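## Task

Place the white knight on square C1, using the letters and numbers printed along the board's edge. Every other square must finish with exactly the contents it started with, and each piece on the board must stand upright and lie wholly within its square. The result must hold without the robot touching or supporting anything.

## Robot and tools

ROBOT. Two Kinova Gen3 arms, left_arm and right_arm, each with seven revolute joints (column order: waist, shoulder, upper arm roll, elbow, forearm roll, wrist pitch, wrist roll) and a Robotiq 2F-85 parallel gripper. Bases in the scene frame: left_arm at (+0.011, +0.340, 0) m, quat_wxyz (+0.996, 0, 0, -0.094); right_arm at (-0.042, -0.384, 0) m, quat_wxyz (+0.999, 0, 0, +0.048).

SCENE FRAME. Origin on the table surface midway between the arms; +z is up, +x points away from the robot over the table, and left_arm sits on the +y side. The arm names do not refer to image sides.

execute_actions. Argument actions is a list with zero or one entry. An empty list just reports the current state. A move entry is {"rows": [...], "steps": n}: up to 15 rows, n from 1 to 15 (default 15), each step lasting 1/30 s; one row is used per step and the final row repeats if rows run out. A wait entry is {"steps": n} with n up to 300, counted from the previous result (thinking time is included). Optional pictures (true/false) chooses whether images come back; by default they do. A refused call moves nothing.

ROW LAYOUT. One flat list of 18 numbers, all in [-1, 1], always covering both arms: left_arm's 7 joint numbers, its gripper position, its gripper speed, then the same 9 for right_arm. The joint numbers are offsets, not poses: each is measured from that arm's joint angles in the most recent result that printed them (before any such result in a scene, and for later calls within one reply, from where the arm is when the action begins). Consecutive rows do not accumulate. Scale: 1.0 equals 0.9985 rad for waist, shoulder, upper arm roll and elbow, and 0.8765 rad for forearm roll, wrist pitch and wrist roll. A row of zeros is not a hold; it pulls the arm back to the reference angles. Joint ranges (rad): waist, upper arm roll, forearm roll, wrist roll -69.115 to 69.115; shoulder -2.250 to 2.250; elbow -2.580 to 2.580; wrist pitch -2.100 to 2.100. Asking for more than 0.013 rad beyond a range end gets the call refused; true ends may differ by up to 0.013 rad, and a joint driven onto its real end is clipped there and reported with "joint sent to its limit" (possibly about an earlier action). Missing that message does not prove there is room left.

MOTION. Joints have speed and acceleration limits and finish together. Each step, a joint's target is kept within 0.304 rad (first four joints) or 0.266 rad (last three) of its measured angle, and if the targets would move the gripper more than 70 mm from where it is, they are all shrunk back. Large moves may therefore still be underway when a result arrives. Between calls the arms keep heading for the last row sent until they nearly stop or a step is HELD. A reversal brings the joints to a joint stop.

GRIPPER NUMBERS. Position is absolute: +1 fully open (85 mm), 0 about 41 mm, about -0.8 pads touching, -1 close until blocked. Speed: -1 about 20 mm/s, 0 about 85, +1 about 150. To leave a gripper unchanged, resend its previous two numbers (0 is a real command). To grip, hold -1; for a gentler grip, open and then command slightly narrower than the object. To release, command wider than the object. Fingers stay put until the position number changes by 0.01 or more, but re-close on their own if the object slips or is lost. Grip force is set by the arm, roughly 190 to 235 N per pad.

GRIPPER GEOMETRY. Fingers point along the gripper's +z and close along its y. end_effector_position is the spot between the pads when shut; fingertips extend about 19 mm past it when closed, 6 mm when open, and they advance about 13 mm as they close, so keep that clearance above the table or board.

RESULTS. The state line lists, per arm, end_effector_position (m) and end_effector_quat_wxyz in the scene frame; the reported position can be off, more so at full reach. Joint positions (rad) and Joint velocities (rad/s) come in one block per arm. position_measured_pct is about 50 minus 50 times the finger position: 0 is open; stopping short under 90 means something is held or blocking; near 90 means the pads met. HELD marks steps where the row was not sent in full. "joint command not followed" means a clearance check altered an arm's joint targets. A torque fault (load limits 50.2 N m for the first four joints, 31.6 N m for the wrist joints, held weight included) freezes that arm for 10 s and drops the rest of the call. MOTOR HOT appears at 60 °C; at 75 °C an OVER-TEMPERATURE FAULT lets the arm sag, so avoid holding loads for long.

CAMERAS. cam_head_left, cam_head_right, cam_left_wrist, cam_right_wrist, each 504x504, returned in that order. zoom_image takes camera and region [x0, y0, x1, y1] in pixels from the top-left, at most 504 by 504, and enlarges that part of the latest image.

OTHER TOOLS. read_manual (section "licences", the default) only returns licence texts. finished_scene takes scene, the number of the current scene; it is final, grades the goal, and its result states the next task. A reply with no tool call ends everything.

CAUTIONS. Do not knock or place anything off the table, drop pieces, tip them, disturb neighbouring squares, or shove hard. Keep the arms from striking or pressing on each other. Expect occasional brief pulls on a held piece. Release and move clear before ending a scene, since the placement must stand on its own. The simulation keeps running while you compose replies.

Each tool is called after "Emit:" by a JSON object that holds its "fn" and its "kwargs".

## Session

Emit:
{"fn": "execute_actions", "kwargs": {"actions": []}}

Scene clock: 0.00 s of 4000.00 s.
left_arm: end_effector_position=(+0.4269, -0.0372, +0.1899) position_measured_pct=0.0 end_effector_quat_wxyz=(+0.022, +0.954, +0.299, -0.012) | right_arm: end_effector_position=(+0.0824, -0.1508, +0.2606) position_measured_pct=0.0 end_effector_quat_wxyz=(-0.045, -0.180, +0.979, +0.085)
Joint positions: left_arm=[ 0.239  0.704  0.454  1.287 -0.266  1.188 -0.085] | right_arm=[-0.978 -0.093  0.105  2.116 -0.198  1.069  1.056]
Joint velocities: left_arm=[ 0.  0. -0. -0. -0.  0. -0.] | right_arm=[ 0.     0.001  0.    -0.    -0.    -0.001 -0.   ]
Motor temperatures (°C, as the motors report them): left_arm=[30 29 28 32 33 41 38] | right_arm=[32 29 28 32 35 37 36]

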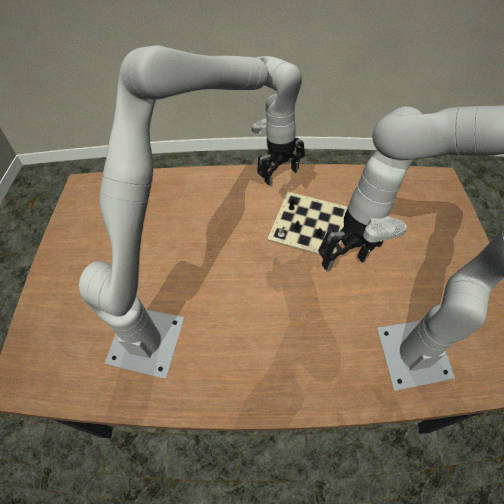

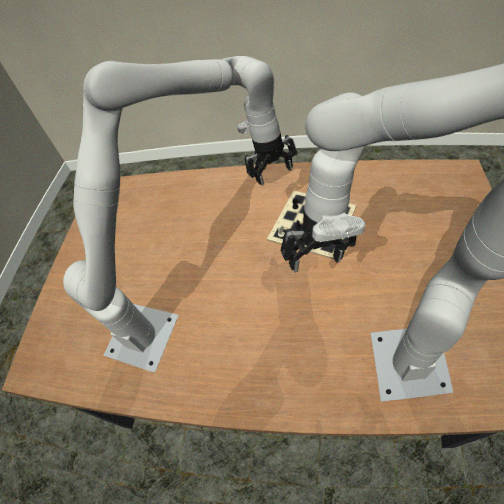

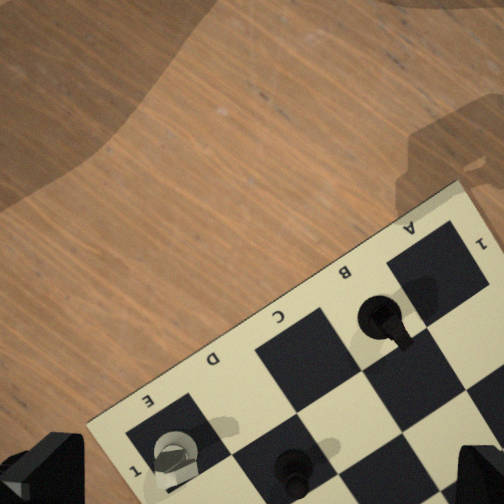

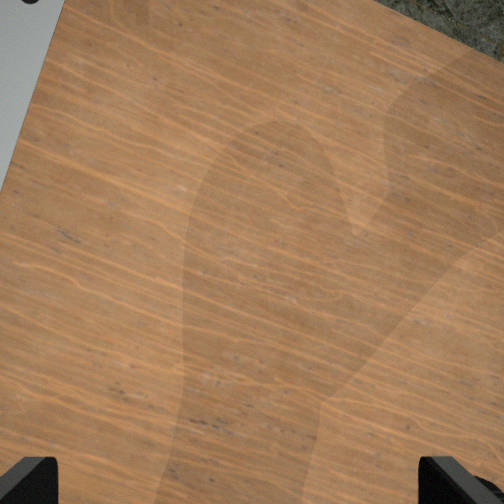

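Emit:
{"fn": "zoom_image", "kwargs": {"camera": "cam_left_wrist", "region": [80, 280, 440, 504]}}

Emit:
{"fn": "zoom_image", "kwargs": {"camera": "cam_head_left", "region": [250, 170, 370, 270]}}

Region (80, 280, 440, 504) of cam_left_wrist's 504x504 image, scaled by 1.400; it fills the top 314 rows of this view, and the rest is white.

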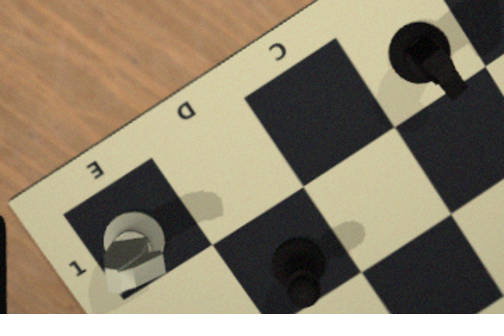

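Region (250, 170, 370, 270) of cam_head_left's 504x504 image, scaled by 4.200, with more detail than that image has.

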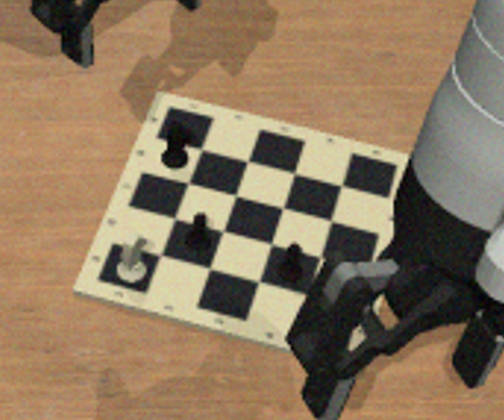

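Emit:
{"fn": "execute_actions", "kwargs": {"actions": [{"rows":[[0.353,-0.013,-0.455,0.273,0.303,-0.339,-1,0.2,0,0,0,0,0,0,0,0,1,0]]}], "pictures": false}}

Emit:
{"fn": "execute_actions", "kwargs": {"actions": [{"steps":45}], "pictures": false}}

Emit:
{"fn": "execute_actions", "kwargs": {"actions": [{"rows":[[0,0,0,0,0,0,-0.603,0.2,0,0,0,0,0,0,0,0,1,0]]}], "pictures": false}}

Emit:
{"fn": "execute_actions", "kwargs": {"actions": [{"steps":30}]}}

Scene clock: 51.47 s of 4000.00 s.
left_arm: end_effector_position=(+0.3612, -0.0421, +0.1073) position_measured_pct=36.5 end_effector_quat_wxyz=(+0.003, +0.990, +0.140, -0.008) | right_arm: end_effector_position=(+0.0824, -0.1508, +0.2606) position_measured_pct=0.0 end_effector_quat_wxyz=(-0.045, -0.180, +0.979, +0.085)
Joint positions: left_arm=[ 0.545  0.694  0.063  1.528 -0.03   0.925 -0.49 ] | right_arm=[-0.978 -0.093  0.105  2.116 -0.198  1.069  1.056]
Joint velocities: left_arm=[ 0.296 -0.011 -0.557  0.242  0.226 -0.274 -1.216] | right_arm=[-0.    -0.001 -0.001  0.     0.     0.    -0.001]
Motor temperatures (°C, as the motors report them): left_arm=[30 30 28 33 33 41 38] | right_arm=[32 29 28 32 35 37 36]
Steps of this call (steps 1 to 90: nothing new was sent; then 47.97 s passed at rest; steps 91 to 105: all 15 steps of this action). Readings (joint positions | what the end effector reports):
91: left_arm=[0.241 0.704 0.453 1.287 -0.265 1.187 -0.086] | right_arm=[-0.978 -0.093 0.105 2.116 -0.198 1.069 1.056] | left_arm position_measured_pct=0.0 | right_arm position_measured_pct=0.0
92: left_arm=[0.247 0.703 0.447 1.292 -0.262 1.182 -0.090] | right_arm=[-0.978 -0.093 0.105 2.116 -0.198 1.069 1.056] | left_arm position_measured_pct=0.4 | right_arm position_measured_pct=0.0
94: left_arm=[0.277 0.701 0.421 1.316 -0.239 1.159 -0.113] | right_arm=[-0.978 -0.093 0.105 2.116 -0.198 1.069 1.056] | left_arm position_measured_pct=4.8 | right_arm position_measured_pct=0.0
98: left_arm=[0.393 0.697 0.307 1.406 -0.149 1.063 -0.214] | right_arm=[-0.978 -0.093 0.105 2.116 -0.198 1.069 1.056] | left_arm position_measured_pct=15.9 | right_arm position_measured_pct=0.0
105: the state above

Scene clock: 52.97 s of 4000.00 s.
left_arm: end_effector_position=(+0.3582, -0.0381, +0.1002) position_measured_pct=40.1 end_effector_quat_wxyz=(+0.000, +0.996, -0.085, +0.000) | right_arm: end_effector_position=(+0.0824, -0.1508, +0.2606) position_measured_pct=0.0 end_effector_quat_wxyz=(-0.045, -0.180, +0.979, +0.085)
Joint positions: left_arm=[ 0.592  0.691 -0.     1.559 -0.     0.89  -0.962] | right_arm=[-0.978 -0.093  0.105  2.116 -0.198  1.069  1.056]
Joint velocities: left_arm=[ 0.    -0.     0.     0.001  0.     0.002 -0.   ] | right_arm=[-0.     0.001 -0.001  0.     0.     0.     0.001]
Motor temperatures (°C, as the motors report them): left_arm=[30 30 28 33 33 41 38] | right_arm=[32 29 28 32 35 37 36]
Steps of this call (steps 1 to 30: the robot went on to your last target; steps 31 to 45: nothing new was sent). Readings (joint positions | what the end effector reports):
1: left_arm=[0.554 0.694 0.047 1.535 -0.023 0.917 -0.530] | right_arm=[-0.978 -0.093 0.105 2.116 -0.198 1.069 1.056] | left_arm position_measured_pct=38.1 | right_arm position_measured_pct=0.0
2: left_arm=[0.561 0.693 0.036 1.541 -0.018 0.911 -0.571] | right_arm=[-0.978 -0.093 0.105 2.116 -0.198 1.069 1.056] | left_arm position_measured_pct=38.9 | right_arm position_measured_pct=0.0
4: left_arm=[0.572 0.693 0.021 1.548 -0.011 0.903 -0.652] | right_arm=[-0.978 -0.093 0.105 2.116 -0.198 1.069 1.056] | left_arm position_measured_pct=39.7 | right_arm position_measured_pct=0.0
8: left_arm=[0.584 0.692 0.007 1.556 -0.004 0.894 -0.815] | right_arm=[-0.978 -0.093 0.105 2.116 -0.198 1.069 1.056] | left_arm position_measured_pct=40.1 | right_arm position_measured_pct=0.0
45: the state above
All arms were judged still, so your last target was given up. Only a new action makes them travel on or press farther. Fingers that are still opening or closing keep moving.

Scene clock: 53.47 s of 4000.00 s.
left_arm: end_effector_position=(+0.3582, -0.0381, +0.1002) position_measured_pct=40.1 end_effector_quat_wxyz=(+0.000, +0.945, -0.326, +0.000) | right_arm: end_effector_position=(+0.0824, -0.1508, +0.2606) position_measured_pct=0.0 end_effector_quat_wxyz=(-0.045, -0.180, +0.979, +0.085)
Joint positions: left_arm=[ 0.592  0.691 -0.     1.559 -0.     0.89  -1.456] | right_arm=[-0.978 -0.093  0.105  2.116 -0.198  1.069  1.056]
Joint velocities: left_arm=[ 0.    -0.001  0.    -0.    -0.     0.001 -0.783] | right_arm=[ 0.    -0.002 -0.    -0.     0.    -0.    -0.001]
Motor temperatures (°C, as the motors report them): left_arm=[30 30 28 33 33 41 38] | right_arm=[32 29 28 32 35 37 36]
Steps of this call (steps 1 to 15: all 15 steps of this action). Readings (joint positions | what the end effector reports):
1: left_arm=[0.592 0.691 -0.000 1.559 -0.000 0.890 -0.963] | right_arm=[-0.978 -0.093 0.105 2.116 -0.198 1.069 1.056] | left_arm position_measured_pct=40.1 | right_arm position_measured_pct=0.0
2: left_arm=[0.592 0.691 -0.000 1.559 -0.000 0.890 -0.972] | right_arm=[-0.978 -0.093 0.105 2.116 -0.198 1.069 1.056] | left_arm position_measured_pct=40.1 | right_arm position_measured_pct=0.0
4: left_arm=[0.592 0.691 -0.000 1.559 -0.000 0.890 -1.023] | right_arm=[-0.978 -0.093 0.105 2.116 -0.198 1.069 1.056] | left_arm position_measured_pct=40.1 | right_arm position_measured_pct=0.0
8: left_arm=[0.592 0.691 -0.000 1.559 -0.000 0.890 -1.183] | right_arm=[-0.978 -0.093 0.105 2.116 -0.198 1.069 1.056] | left_arm position_measured_pct=40.1 | right_arm position_measured_pct=0.0
15: the state above

Scene clock: 54.47 s of 4000.00 s.
left_arm: end_effector_position=(+0.3582, -0.0381, +0.1002) position_measured_pct=40.1 end_effector_quat_wxyz=(+0.000, +0.940, -0.342, +0.000) | right_arm: end_effector_position=(+0.0824, -0.1508, +0.2606) position_measured_pct=0.0 end_effector_quat_wxyz=(-0.045, -0.180, +0.979, +0.085)
Joint positions: left_arm=[ 0.592  0.691 -0.     1.559 -0.     0.89  -1.49 ] | right_arm=[-0.978 -0.093  0.105  2.116 -0.198  1.069  1.056]
Joint velocities: left_arm=[-0.     0.001 -0.    -0.001  0.    -0.     0.001] | right_arm=[-0.     0.001 -0.001 -0.     0.     0.    -0.   ]
Motor temperatures (°C, as the motors report them): left_arm=[30 30 28 33 33 41 38] | right_arm=[32 29 28 32 35 37 36]
Steps of this call (steps 1 to 30: the robot went on to your last target). Readings (joint positions | what the end effector reports):
1: left_arm=[0.592 0.691 -0.000 1.559 -0.000 0.890 -1.477] | right_arm=[-0.978 -0.093 0.105 2.116 -0.198 1.069 1.056] | left_arm position_measured_pct=40.1 | right_arm position_measured_pct=0.0
2: left_arm=[0.592 0.691 -0.000 1.559 -0.000 0.890 -1.487] | right_arm=[-0.978 -0.093 0.105 2.116 -0.198 1.069 1.056] | left_arm position_measured_pct=40.1 | right_arm position_measured_pct=0.0
4: left_arm=[0.592 0.691 -0.000 1.559 -0.000 0.890 -1.490] | right_arm=[-0.978 -0.093 0.105 2.116 -0.198 1.069 1.056] | left_arm position_measured_pct=40.1 | right_arm position_measured_pct=0.0
8: left_arm=[0.592 0.691 -0.000 1.559 -0.000 0.890 -1.490] | right_arm=[-0.978 -0.093 0.105 2.116 -0.198 1.069 1.056] | left_arm position_measured_pct=40.1 | right_arm position_measured_pct=0.0
30: the state above
All arms were judged still, so your last target was given up. Only a new action makes them travel on or press farther. Fingers that are still opening or closing keep moving.

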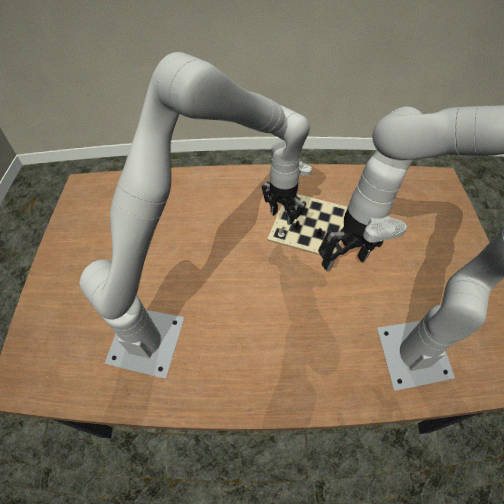

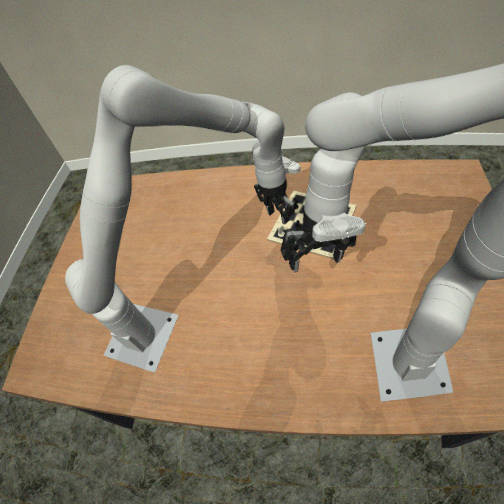

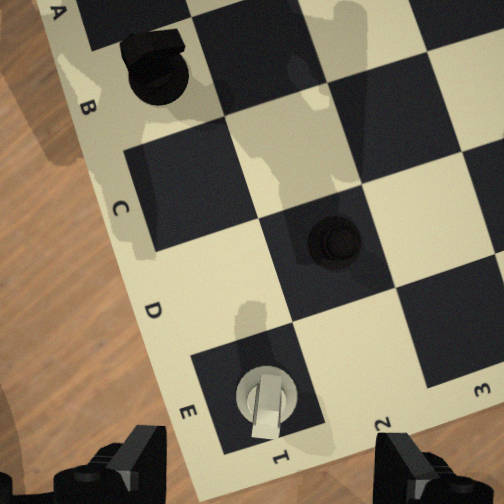

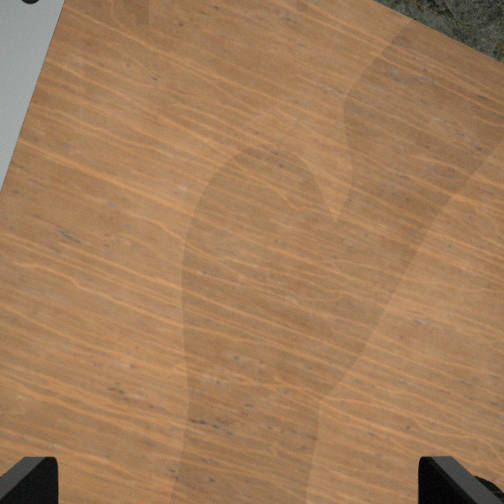

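Emit:
{"fn": "execute_actions", "kwargs": {"actions": [{"rows":[[0,0.08,0,0.0386,0,-0.135,0,0.2,0,0,0,0,0,0,0,0,1,0]]}], "pictures": false}}

Emit:
{"fn": "execute_actions", "kwargs": {"actions": [{"steps":12}]}}

Emit:
{"fn": "zoom_image", "kwargs": {"camera": "cam_head_left", "region": [240, 180, 330, 260]}}

Scene clock: 66.93 s of 4000.00 s.
left_arm: end_effector_position=(+0.3583, -0.0381, +0.0505) position_measured_pct=40.1 end_effector_quat_wxyz=(+0.000, +0.940, -0.342, +0.001) | right_arm: end_effector_position=(+0.0824, -0.1508, +0.2606) position_measured_pct=0.0 end_effector_quat_wxyz=(-0.045, -0.180, +0.979, +0.085)
Joint positions: left_arm=[ 0.592  0.77  -0.     1.598 -0.     0.772 -1.49 ] | right_arm=[-0.978 -0.093  0.105  2.116 -0.198  1.069  1.056]
Joint velocities: left_arm=[ 0.     0.005  0.    -0.001  0.    -0.001  0.   ] | right_arm=[ 0. -0. -0. -0.  0.  0. -0.]
Motor temperatures (°C, as the motors report them): left_arm=[30 31 28 33 33 41 38] | right_arm=[32 29 28 32 35 37 36]
Steps of this call (steps 1 to 90: nothing new was sent; then 8.97 s passed at rest; steps 91 to 105: all 15 steps of this action). Readings (joint positions | what the end effector reports):
91: left_arm=[0.592 0.692 -0.000 1.560 -0.000 0.889 -1.490] | right_arm=[-0.978 -0.093 0.105 2.116 -0.198 1.069 1.056] | left_arm position_measured_pct=40.1 | right_arm position_measured_pct=0.0
92: left_arm=[0.592 0.698 -0.000 1.561 -0.000 0.882 -1.490] | right_arm=[-0.978 -0.093 0.105 2.116 -0.198 1.069 1.056] | left_arm position_measured_pct=40.1 | right_arm position_measured_pct=0.0
94: left_arm=[0.592 0.727 0.000 1.574 -0.000 0.843 -1.490] | right_arm=[-0.978 -0.093 0.105 2.116 -0.198 1.069 1.056] | left_arm position_measured_pct=40.1 | right_arm position_measured_pct=0.0
98: left_arm=[0.592 0.767 -0.000 1.597 -0.000 0.775 -1.490] | right_arm=[-0.978 -0.093 0.105 2.116 -0.198 1.069 1.056] | left_arm position_measured_pct=40.1 | right_arm position_measured_pct=0.0
105: the state above

Scene clock: 67.33 s of 4000.00 s.
left_arm: end_effector_position=(+0.3582, -0.0381, +0.0503) position_measured_pct=40.1 end_effector_quat_wxyz=(+0.000, +0.940, -0.342, +0.000) | right_arm: end_effector_position=(+0.0824, -0.1508, +0.2606) position_measured_pct=0.0 end_effector_quat_wxyz=(-0.045, -0.180, +0.979, +0.085)
Joint positions: left_arm=[ 0.592  0.771 -0.     1.598 -0.     0.772 -1.49 ] | right_arm=[-0.978 -0.093  0.105  2.116 -0.198  1.069  1.056]
Joint velocities: left_arm=[-0.     0.     0.     0.002  0.     0.001 -0.   ] | right_arm=[ 0.     0.001 -0.    -0.     0.    -0.    -0.001]
Motor temperatures (°C, as the motors report them): left_arm=[30 31 28 33 33 41 38] | right_arm=[32 29 28 32 35 37 36]
Steps of this call (steps 1 to 12: the robot went on to your last target). Readings (joint positions | what the end effector reports):
1: left_arm=[0.592 0.771 -0.000 1.598 -0.000 0.772 -1.490] | right_arm=[-0.978 -0.093 0.105 2.116 -0.198 1.069 1.056] | left_arm position_measured_pct=40.1 | right_arm position_measured_pct=0.0
2: left_arm=[0.592 0.771 -0.000 1.598 -0.000 0.772 -1.490] | right_arm=[-0.978 -0.093 0.105 2.116 -0.198 1.069 1.056] | left_arm position_measured_pct=40.1 | right_arm position_measured_pct=0.0
4: left_arm=[0.592 0.771 -0.000 1.598 -0.000 0.772 -1.490] | right_arm=[-0.978 -0.093 0.105 2.116 -0.198 1.069 1.056] | left_arm position_measured_pct=40.1 | right_arm position_measured_pct=0.0
8: left_arm=[0.592 0.771 -0.000 1.598 -0.000 0.772 -1.490] | right_arm=[-0.978 -0.093 0.105 2.116 -0.198 1.069 1.056] | left_arm position_measured_pct=40.1 | right_arm position_measured_pct=0.0
12: the state above

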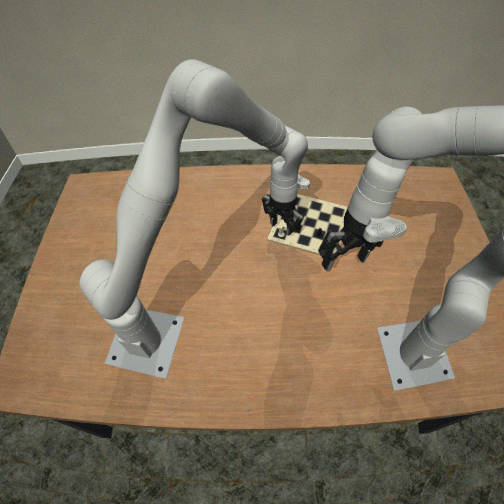

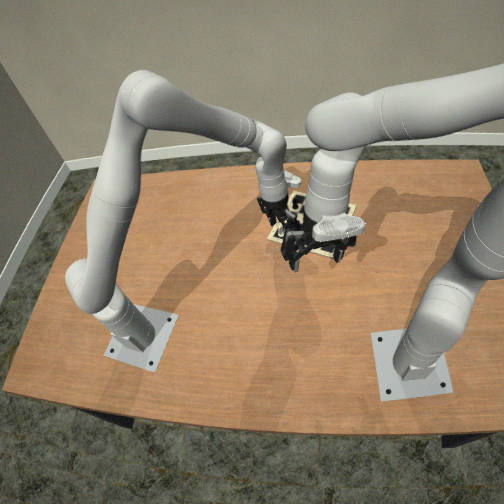

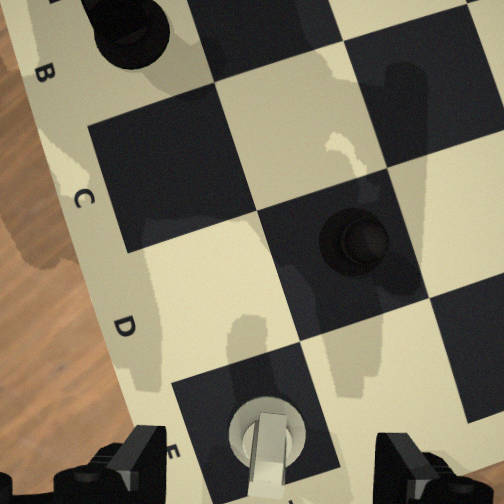

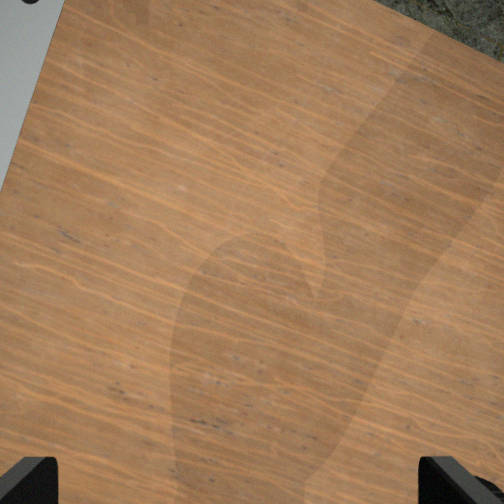

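Region (240, 180, 330, 260) of cam_head_left's 504x504 image, scaled by 5.600, with more detail than that image has.

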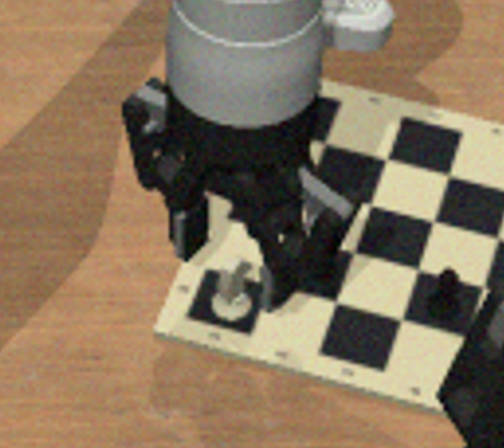

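Emit:
{"fn": "execute_actions", "kwargs": {"actions": [{"rows":[[0,0.022,0,0.008,0,-0.034,0,-0.75,-0.5,0,0,0,0,0,0,0,1,0]]}], "pictures": false}}

Emit:
{"fn": "execute_actions", "kwargs": {"actions": [{"steps":25}], "pictures": false}}

Emit:
{"fn": "execute_actions", "kwargs": {"actions": [{"rows":[[0,-0.033,0,-0.013,0,0.052,0,-0.75,-0.5,0,0,0,0,0,0,0,1,0]]}]}}

Scene clock: 77.23 s of 4000.00 s.
left_arm: end_effector_position=(+0.3580, -0.0378, +0.0373) position_measured_pct=62.7 end_effector_quat_wxyz=(+0.000, +0.940, -0.343, +0.000) | right_arm: end_effector_position=(+0.0824, -0.1508, +0.2606) position_measured_pct=0.0 end_effector_quat_wxyz=(-0.045, -0.180, +0.979, +0.085)
Joint positions: left_arm=[ 0.592  0.793 -0.     1.606 -0.     0.742 -1.49 ] | right_arm=[-0.978 -0.093  0.105  2.116 -0.198  1.069  1.056]
Joint velocities: left_arm=[ 0.     0.001 -0.     0.002 -0.    -0.     0.001] | right_arm=[ 0.    -0.001  0.001  0.     0.    -0.    -0.   ]
Motor temperatures (°C, as the motors report them): left_arm=[30 31 28 33 33 41 38] | right_arm=[32 29 28 32 35 37 36]
Steps of this call (steps 1 to 15: the robot went on to your last target; steps 16 to 90: nothing new was sent; then 6.40 s passed at rest; steps 91 to 105: all 15 steps of this action). Readings (joint positions | what the end effector reports):
91: left_arm=[0.592 0.772 -0.000 1.598 -0.000 0.771 -1.490] | right_arm=[-0.978 -0.093 0.105 2.116 -0.198 1.069 1.056] | left_arm position_measured_pct=40.1 | right_arm position_measured_pct=0.0
92: left_arm=[0.592 0.778 -0.000 1.599 -0.000 0.764 -1.490] | right_arm=[-0.978 -0.093 0.105 2.116 -0.198 1.069 1.056] | left_arm position_measured_pct=40.5 | right_arm position_measured_pct=0.0
94: left_arm=[0.592 0.789 -0.000 1.604 -0.000 0.748 -1.490] | right_arm=[-0.978 -0.093 0.105 2.116 -0.198 1.069 1.056] | left_arm position_measured_pct=42.9 | right_arm position_measured_pct=0.0
98: left_arm=[0.592 0.792 -0.000 1.606 -0.000 0.743 -1.490] | right_arm=[-0.978 -0.093 0.105 2.116 -0.198 1.069 1.056] | left_arm position_measured_pct=50.0 | right_arm position_measured_pct=0.0
105: the state above

Scene clock: 78.07 s of 4000.00 s.
left_arm: end_effector_position=(+0.3580, -0.0379, +0.0374) position_measured_pct=83.3 end_effector_quat_wxyz=(+0.000, +0.940, -0.343, +0.000) | right_arm: end_effector_position=(+0.0824, -0.1508, +0.2606) position_measured_pct=0.0 end_effector_quat_wxyz=(-0.045, -0.180, +0.979, +0.085)
Joint positions: left_arm=[ 0.592  0.793 -0.     1.606 -0.     0.742 -1.49 ] | right_arm=[-0.978 -0.093  0.105  2.116 -0.198  1.069  1.056]
Joint velocities: left_arm=[ 0.     0.     0.    -0.    -0.     0.001 -0.   ] | right_arm=[ 0.     0.001 -0.001 -0.     0.     0.    -0.   ]
Motor temperatures (°C, as the motors report them): left_arm=[30 31 28 33 33 41 38] | right_arm=[32 29 28 32 35 37 36]
Steps of this call (steps 1 to 15: the robot went on to your last target; steps 16 to 25: nothing new was sent). Readings (joint positions | what the end effector reports):
1: left_arm=[0.592 0.793 -0.000 1.606 -0.000 0.742 -1.490] | right_arm=[-0.978 -0.093 0.105 2.116 -0.198 1.069 1.056] | left_arm position_measured_pct=64.7 | right_arm position_measured_pct=0.0
2: left_arm=[0.592 0.793 -0.000 1.606 -0.000 0.742 -1.490] | right_arm=[-0.978 -0.093 0.105 2.116 -0.198 1.069 1.056] | left_arm position_measured_pct=66.3 | right_arm position_measured_pct=0.0
4: left_arm=[0.592 0.793 -0.000 1.606 -0.000 0.742 -1.490] | right_arm=[-0.978 -0.093 0.105 2.116 -0.198 1.069 1.056] | left_arm position_measured_pct=70.2 | right_arm position_measured_pct=0.0
8: left_arm=[0.592 0.793 -0.000 1.606 -0.000 0.742 -1.490] | right_arm=[-0.978 -0.093 0.105 2.116 -0.198 1.069 1.056] | left_arm position_measured_pct=77.4 | right_arm position_measured_pct=0.0
25: the state above
All arms were judged still, so your last target was given up. Only a new action makes them travel on or press farther. Fingers that are still opening or closing keep moving.

Scene clock: 78.57 s of 4000.00 s.
left_arm: end_effector_position=(+0.3584, -0.0383, +0.0571) position_measured_pct=83.3 end_effector_quat_wxyz=(+0.000, +0.940, -0.343, +0.001) | right_arm: end_effector_position=(+0.0824, -0.1508, +0.2606) position_measured_pct=0.0 end_effector_quat_wxyz=(-0.045, -0.180, +0.979, +0.085)
Joint positions: left_arm=[ 0.592  0.76  -0.     1.593 -0.     0.788 -1.49 ] | right_arm=[-0.978 -0.093  0.105  2.116 -0.198  1.069  1.056]
Joint velocities: left_arm=[ 0.    -0.001  0.    -0.001  0.    -0.001 -0.   ] | right_arm=[ 0.     0.002 -0.     0.    -0.    -0.     0.001]
Motor temperatures (°C, as the motors report them): left_arm=[30 31 28 33 33 41 38] | right_arm=[32 29 28 32 35 37 36]
Steps of this call (steps 1 to 15: all 15 steps of this action). Readings (joint positions | what the end effector reports):
1: left_arm=[0.592 0.791 -0.000 1.605 -0.000 0.743 -1.490] | right_arm=[-0.978 -0.093 0.105 2.116 -0.198 1.069 1.056] | left_arm position_measured_pct=83.3 | right_arm position_measured_pct=0.0
2: left_arm=[0.592 0.785 -0.000 1.604 -0.000 0.751 -1.490] | right_arm=[-0.978 -0.093 0.105 2.116 -0.198 1.069 1.056] | left_arm position_measured_pct=83.3 | right_arm position_measured_pct=0.0
4: left_arm=[0.592 0.767 -0.000 1.596 -0.000 0.775 -1.490] | right_arm=[-0.978 -0.093 0.105 2.116 -0.198 1.069 1.056] | left_arm position_measured_pct=83.3 | right_arm position_measured_pct=0.0
8: left_arm=[0.592 0.761 -0.000 1.593 -0.000 0.787 -1.490] | right_arm=[-0.978 -0.093 0.105 2.116 -0.198 1.069 1.056] | left_arm position_measured_pct=83.3 | right_arm position_measured_pct=0.0
15: the state above

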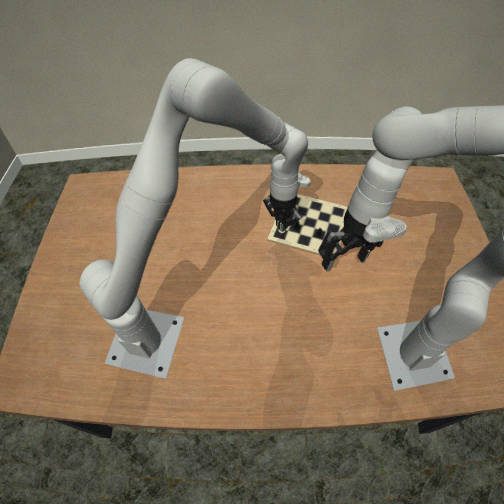

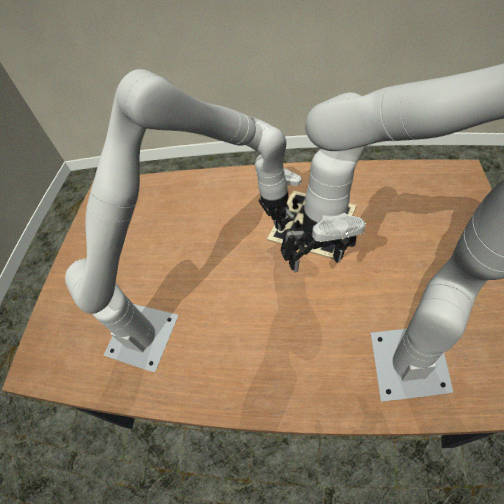

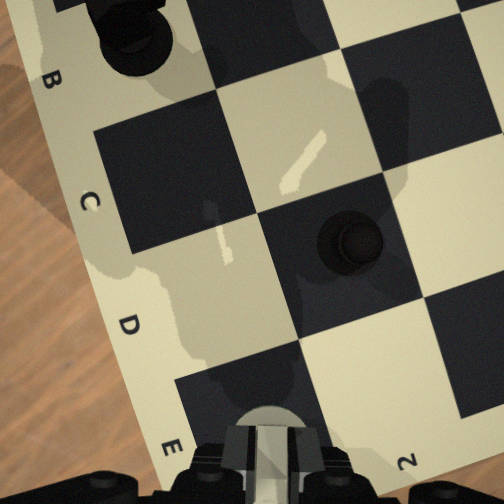

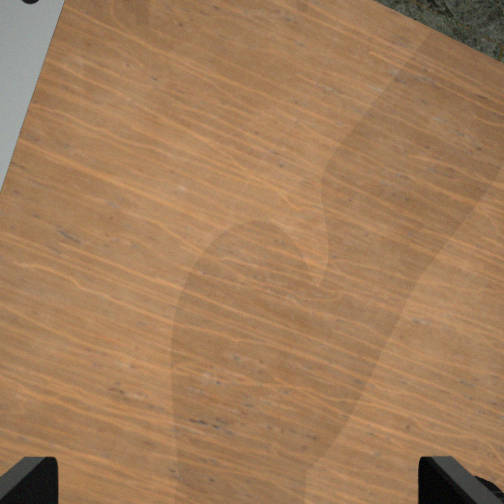

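Emit:
{"fn": "execute_actions", "kwargs": {"actions": [{"rows":[[-0.063,0.136,0,-0.311,0,0.2,0,-0.75,-0.5,0,0,0,0,0,0,0,1,0]]}], "pictures": false}}

Emit:
{"fn": "execute_actions", "kwargs": {"actions": [{"steps":20}]}}

Scene clock: 96.50 s of 4000.00 s.
left_arm: end_effector_position=(+0.4367, -0.0642, +0.0592) position_measured_pct=83.3 end_effector_quat_wxyz=(+0.000, +0.950, -0.313, +0.002) | right_arm: end_effector_position=(+0.0824, -0.1508, +0.2606) position_measured_pct=0.0 end_effector_quat_wxyz=(-0.045, -0.180, +0.979, +0.085)
Joint positions: left_arm=[ 0.53   0.891 -0.001  1.286 -0.     0.961 -1.49 ] | right_arm=[-0.978 -0.093  0.105  2.116 -0.198  1.069  1.056]
Joint velocities: left_arm=[-0.015  0.023 -0.001 -0.08  -0.     0.046 -0.001] | right_arm=[-0.    -0.001 -0.001  0.    -0.    -0.     0.   ]
Motor temperatures (°C, as the motors report them): left_arm=[30 31 28 33 33 41 38] | right_arm=[32 29 28 32 35 37 36]
Steps of this call (steps 1 to 15: the robot went on to your last target; steps 16 to 90: nothing new was sent; then 14.43 s passed at rest; steps 91 to 105: all 15 steps of this action). Readings (joint positions | what the end effector reports):
91: left_arm=[0.591 0.760 -0.000 1.592 -0.000 0.789 -1.490] | right_arm=[-0.978 -0.093 0.105 2.116 -0.198 1.069 1.056] | left_arm position_measured_pct=83.3 | right_arm position_measured_pct=0.0
92: left_arm=[0.590 0.764 0.000 1.586 -0.000 0.792 -1.490] | right_arm=[-0.978 -0.093 0.105 2.116 -0.198 1.069 1.056] | left_arm position_measured_pct=83.3 | right_arm position_measured_pct=0.0
94: left_arm=[0.584 0.777 0.001 1.559 0.000 0.807 -1.490] | right_arm=[-0.978 -0.093 0.105 2.116 -0.198 1.069 1.056] | left_arm position_measured_pct=83.3 | right_arm position_measured_pct=0.0
98: left_arm=[0.559 0.833 0.001 1.437 0.000 0.876 -1.490] | right_arm=[-0.978 -0.093 0.105 2.116 -0.198 1.069 1.056] | left_arm position_measured_pct=83.3 | right_arm position_measured_pct=0.0
105: the state above

Scene clock: 97.17 s of 4000.00 s.
left_arm: end_effector_position=(+0.4370, -0.0640, +0.0572) position_measured_pct=83.3 end_effector_quat_wxyz=(+0.000, +0.950, -0.313, +0.000) | right_arm: end_effector_position=(+0.0824, -0.1508, +0.2606) position_measured_pct=0.0 end_effector_quat_wxyz=(-0.045, -0.180, +0.979, +0.085)
Joint positions: left_arm=[ 0.529  0.896 -0.     1.282 -0.     0.963 -1.49 ] | right_arm=[-0.978 -0.093  0.105  2.116 -0.198  1.069  1.056]
Joint velocities: left_arm=[-0.     0.001 -0.    -0.     0.    -0.    -0.   ] | right_arm=[-0.     0.001  0.002  0.     0.     0.     0.001]
Motor temperatures (°C, as the motors report them): left_arm=[30 31 28 33 33 41 38] | right_arm=[32 29 28 32 35 37 36]
Steps of this call (steps 1 to 15: the robot went on to your last target; steps 16 to 20: nothing new was sent). Readings (joint positions | what the end effector reports):
1: left_arm=[0.530 0.891 -0.001 1.284 -0.000 0.962 -1.490] | right_arm=[-0.978 -0.093 0.105 2.116 -0.198 1.069 1.056] | left_arm position_measured_pct=83.3 | right_arm position_measured_pct=0.0
2: left_arm=[0.529 0.892 -0.000 1.283 -0.000 0.963 -1.490] | right_arm=[-0.978 -0.093 0.105 2.116 -0.198 1.069 1.056] | left_arm position_measured_pct=83.3 | right_arm position_measured_pct=0.0
4: left_arm=[0.529 0.894 -0.000 1.282 -0.000 0.963 -1.490] | right_arm=[-0.978 -0.093 0.105 2.116 -0.198 1.069 1.056] | left_arm position_measured_pct=83.3 | right_arm position_measured_pct=0.0
8: left_arm=[0.529 0.895 -0.000 1.282 -0.000 0.963 -1.490] | right_arm=[-0.978 -0.093 0.105 2.116 -0.198 1.069 1.056] | left_arm position_measured_pct=83.3 | right_arm position_measured_pct=0.0
20: the state above
All arms were judged still, so your last target was given up. Only a new action makes them travel on or press farther. Fingers that are still opening or closing keep moving.

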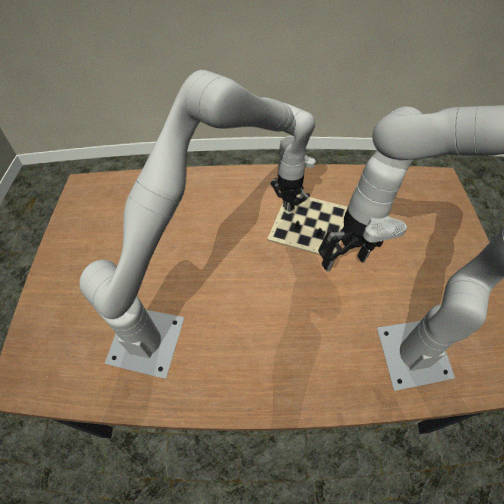

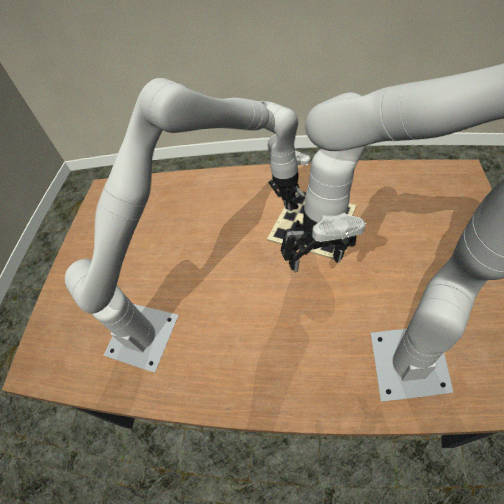

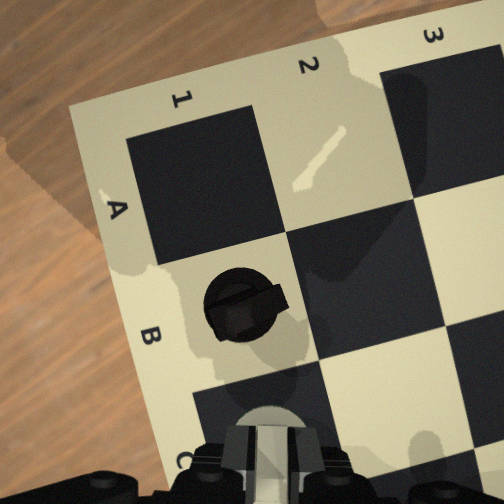

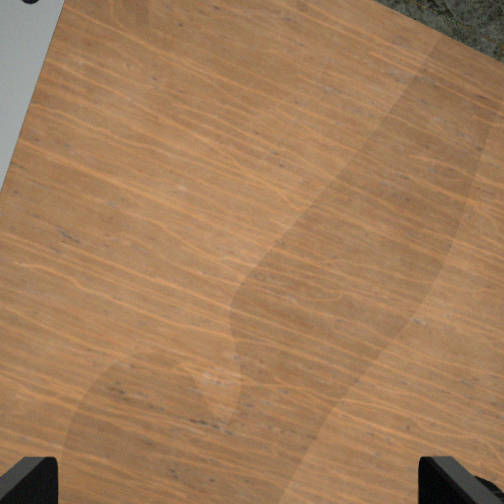

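Emit:
{"fn": "execute_actions", "kwargs": {"actions": [{"rows":[[0,0.005,0,0.008,0,-0.014,0,-0.75,-0.5,0,0,0,0,0,0,0,1,0],[0,0.01,0,0.015,0,-0.028,0,-0.75,-0.5,0,0,0,0,0,0,0,1,0],[0,0.013,0,0.021,0,-0.039,0,-0.75,-0.5,0,0,0,0,0,0,0,1,0],[0,0.016,0,0.025,0,-0.047,0,-0.75,-0.5,0,0,0,0,0,0,0,1,0],[0,0.017,0,0.027,0,-0.05,0,-0.75,-0.5,0,0,0,0,0,0,0,1,0],[0,0.018,0,0.0285,0,-0.053,0,-0.75,-0.5,0,0,0,0,0,0,0,1,0],[0,0.0193,0,0.0301,0,-0.0564,0,-0.75,-0.5,0,0,0,0,0,0,0,1,0]]}], "pictures": false}}

Emit:
{"fn": "execute_actions", "kwargs": {"actions": [{"rows":[[0,0,0,0,0,0,0,-0.1,-0.5,0,0,0,0,0,0,0,1,0]]}], "pictures": false}}

Emit:
{"fn": "execute_actions", "kwargs": {"actions": [{"rows":[[0,-0.07,0,-0.035,0,0.12,0,0.2,-0.5,0,0,0,0,0,0,0,1,0]]}]}}

Scene clock: 123.23 s of 4000.00 s.
left_arm: end_effector_position=(+0.4339, -0.0613, +0.0383) position_measured_pct=83.3 end_effector_quat_wxyz=(+0.000, +0.950, -0.313, +0.000) | right_arm: end_effector_position=(+0.0824, -0.1508, +0.2606) position_measured_pct=0.0 end_effector_quat_wxyz=(-0.045, -0.180, +0.979, +0.085)
Joint positions: left_arm=[ 0.529  0.915 -0.     1.312 -0.     0.914 -1.49 ] | right_arm=[-0.978 -0.093  0.105  2.116 -0.198  1.069  1.056]
Joint velocities: left_arm=[-0.     0.001 -0.     0.001  0.     0.001  0.001] | right_arm=[ 0. -0. -0. -0. -0.  0. -0.]
Motor temperatures (°C, as the motors report them): left_arm=[30 32 28 33 33 41 38] | right_arm=[32 29 28 32 35 37 36]
Steps of this call (steps 1 to 90: nothing new was sent; then 22.57 s passed at rest; steps 91 to 105: all 15 steps of this action). Readings (joint positions | what the end effector reports):
91: left_arm=[0.529 0.896 -0.000 1.283 -0.000 0.962 -1.490] | right_arm=[-0.978 -0.093 0.105 2.116 -0.198 1.069 1.056] | left_arm position_measured_pct=83.3 | right_arm position_measured_pct=0.0
92: left_arm=[0.529 0.898 -0.000 1.286 -0.000 0.957 -1.490] | right_arm=[-0.978 -0.093 0.105 2.116 -0.198 1.069 1.056] | left_arm position_measured_pct=83.3 | right_arm position_measured_pct=0.0
94: left_arm=[0.529 0.904 -0.000 1.296 -0.000 0.941 -1.490] | right_arm=[-0.978 -0.093 0.105 2.116 -0.198 1.069 1.056] | left_arm position_measured_pct=83.3 | right_arm position_measured_pct=0.0
98: left_arm=[0.529 0.913 -0.000 1.310 -0.000 0.918 -1.490] | right_arm=[-0.978 -0.093 0.105 2.116 -0.198 1.069 1.056] | left_arm position_measured_pct=83.3 | right_arm position_measured_pct=0.0
105: the state above

Scene clock: 123.73 s of 4000.00 s.
left_arm: end_effector_position=(+0.4339, -0.0613, +0.0383) position_measured_pct=60.7 end_effector_quat_wxyz=(+0.000, +0.950, -0.313, +0.000) | right_arm: end_effector_position=(+0.0824, -0.1508, +0.2606) position_measured_pct=0.0 end_effector_quat_wxyz=(-0.045, -0.180, +0.979, +0.085)
Joint positions: left_arm=[ 0.529  0.915 -0.     1.312 -0.     0.914 -1.49 ] | right_arm=[-0.978 -0.093  0.105  2.116 -0.198  1.069  1.056]
Joint velocities: left_arm=[-0.    -0.    -0.     0.    -0.     0.001  0.001] | right_arm=[-0.     0.001  0.    -0.     0.    -0.     0.001]
Motor temperatures (°C, as the motors report them): left_arm=[30 32 28 33 33 41 38] | right_arm=[32 29 28 32 35 37 36]
Steps of this call (steps 1 to 15: all 15 steps of this action). Readings (joint positions | what the end effector reports):
1: left_arm=[0.529 0.915 -0.000 1.312 -0.000 0.914 -1.490] | right_arm=[-0.978 -0.093 0.105 2.116 -0.198 1.069 1.056] | left_arm position_measured_pct=83.3 | right_arm position_measured_pct=0.0
2: left_arm=[0.529 0.915 -0.000 1.312 -0.000 0.914 -1.490] | right_arm=[-0.978 -0.093 0.105 2.116 -0.198 1.069 1.056] | left_arm position_measured_pct=83.3 | right_arm position_measured_pct=0.0
4: left_arm=[0.529 0.915 -0.000 1.312 -0.000 0.914 -1.490] | right_arm=[-0.978 -0.093 0.105 2.116 -0.198 1.069 1.056] | left_arm position_measured_pct=80.6 | right_arm position_measured_pct=0.0
8: left_arm=[0.529 0.915 -0.000 1.312 -0.000 0.914 -1.490] | right_arm=[-0.978 -0.093 0.105 2.116 -0.198 1.069 1.056] | left_arm position_measured_pct=73.8 | right_arm position_measured_pct=0.0
15: the state above

Scene clock: 124.23 s of 4000.00 s.
left_arm: end_effector_position=(+0.4338, -0.0612, +0.0879) position_measured_pct=40.1 end_effector_quat_wxyz=(-0.000, +0.950, -0.313, +0.000) | right_arm: end_effector_position=(+0.0824, -0.1508, +0.2606) position_measured_pct=0.0 end_effector_quat_wxyz=(-0.045, -0.180, +0.979, +0.085)
Joint positions: left_arm=[ 0.529  0.845 -0.     1.277 -0.     1.019 -1.49 ] | right_arm=[-0.978 -0.093  0.105  2.116 -0.198  1.069  1.056]
Joint velocities: left_arm=[-0.    -0.002  0.     0.001  0.     0.    -0.001] | right_arm=[0.    0.    0.    0.    0.    0.    0.001]
Motor temperatures (°C, as the motors report them): left_arm=[30 32 28 33 33 41 38] | right_arm=[32 29 28 32 35 37 36]
Steps of this call (steps 1 to 15: all 15 steps of this action). Readings (joint positions | what the end effector reports):
1: left_arm=[0.529 0.914 -0.000 1.312 -0.000 0.915 -1.490] | right_arm=[-0.978 -0.093 0.105 2.116 -0.198 1.069 1.056] | left_arm position_measured_pct=58.7 | right_arm position_measured_pct=0.0
2: left_arm=[0.529 0.908 -0.000 1.310 -0.000 0.923 -1.490] | right_arm=[-0.978 -0.093 0.105 2.116 -0.198 1.069 1.056] | left_arm position_measured_pct=57.1 | right_arm position_measured_pct=0.0
4: left_arm=[0.529 0.881 -0.000 1.298 -0.000 0.962 -1.490] | right_arm=[-0.978 -0.093 0.105 2.116 -0.198 1.069 1.056] | left_arm position_measured_pct=53.2 | right_arm position_measured_pct=0.0
8: left_arm=[0.529 0.847 0.000 1.277 -0.000 1.017 -1.490] | right_arm=[-0.978 -0.093 0.105 2.116 -0.198 1.069 1.056] | left_arm position_measured_pct=46.0 | right_arm position_measured_pct=0.0
15: the state above

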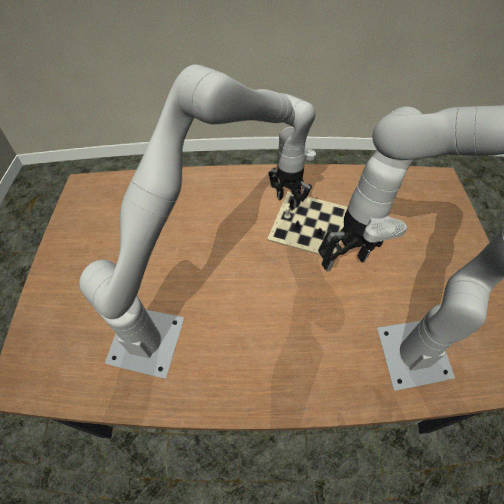

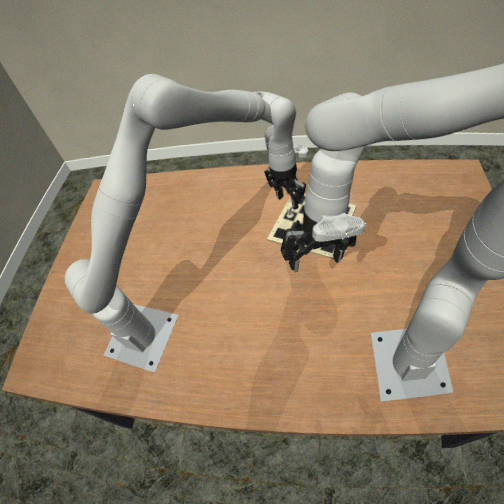

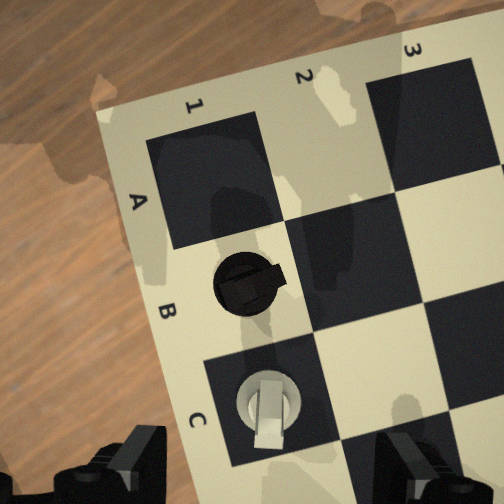

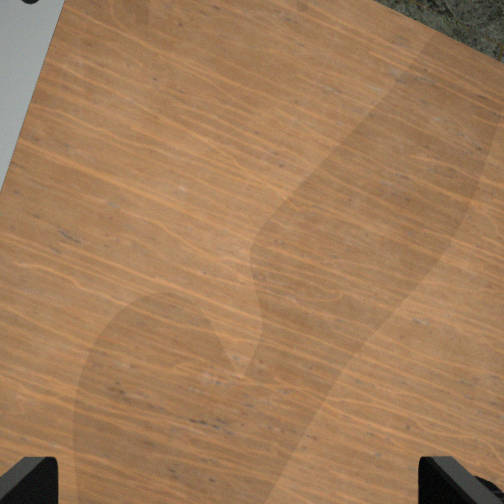

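The finger opened near the D2 pawn; checking.

Emit:
{"fn": "zoom_image", "kwargs": {"camera": "cam_head_left", "region": [250, 180, 350, 260]}}

Region (250, 180, 350, 260) of cam_head_left's 504x504 image, scaled by 5.040, with more detail than that image has; it fills the top 403 rows of this view, and the rest is white.

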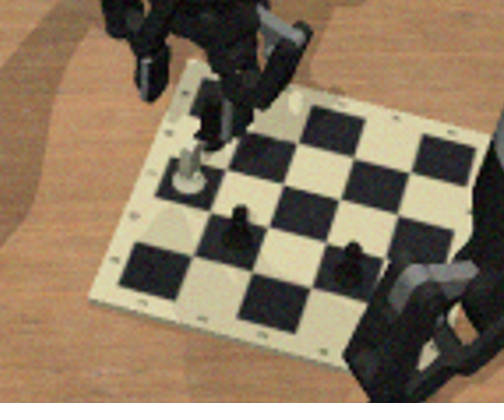

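Emit:
{"fn": "finished_scene", "kwargs": {"scene": 1}}

The scene is finished: the task was done.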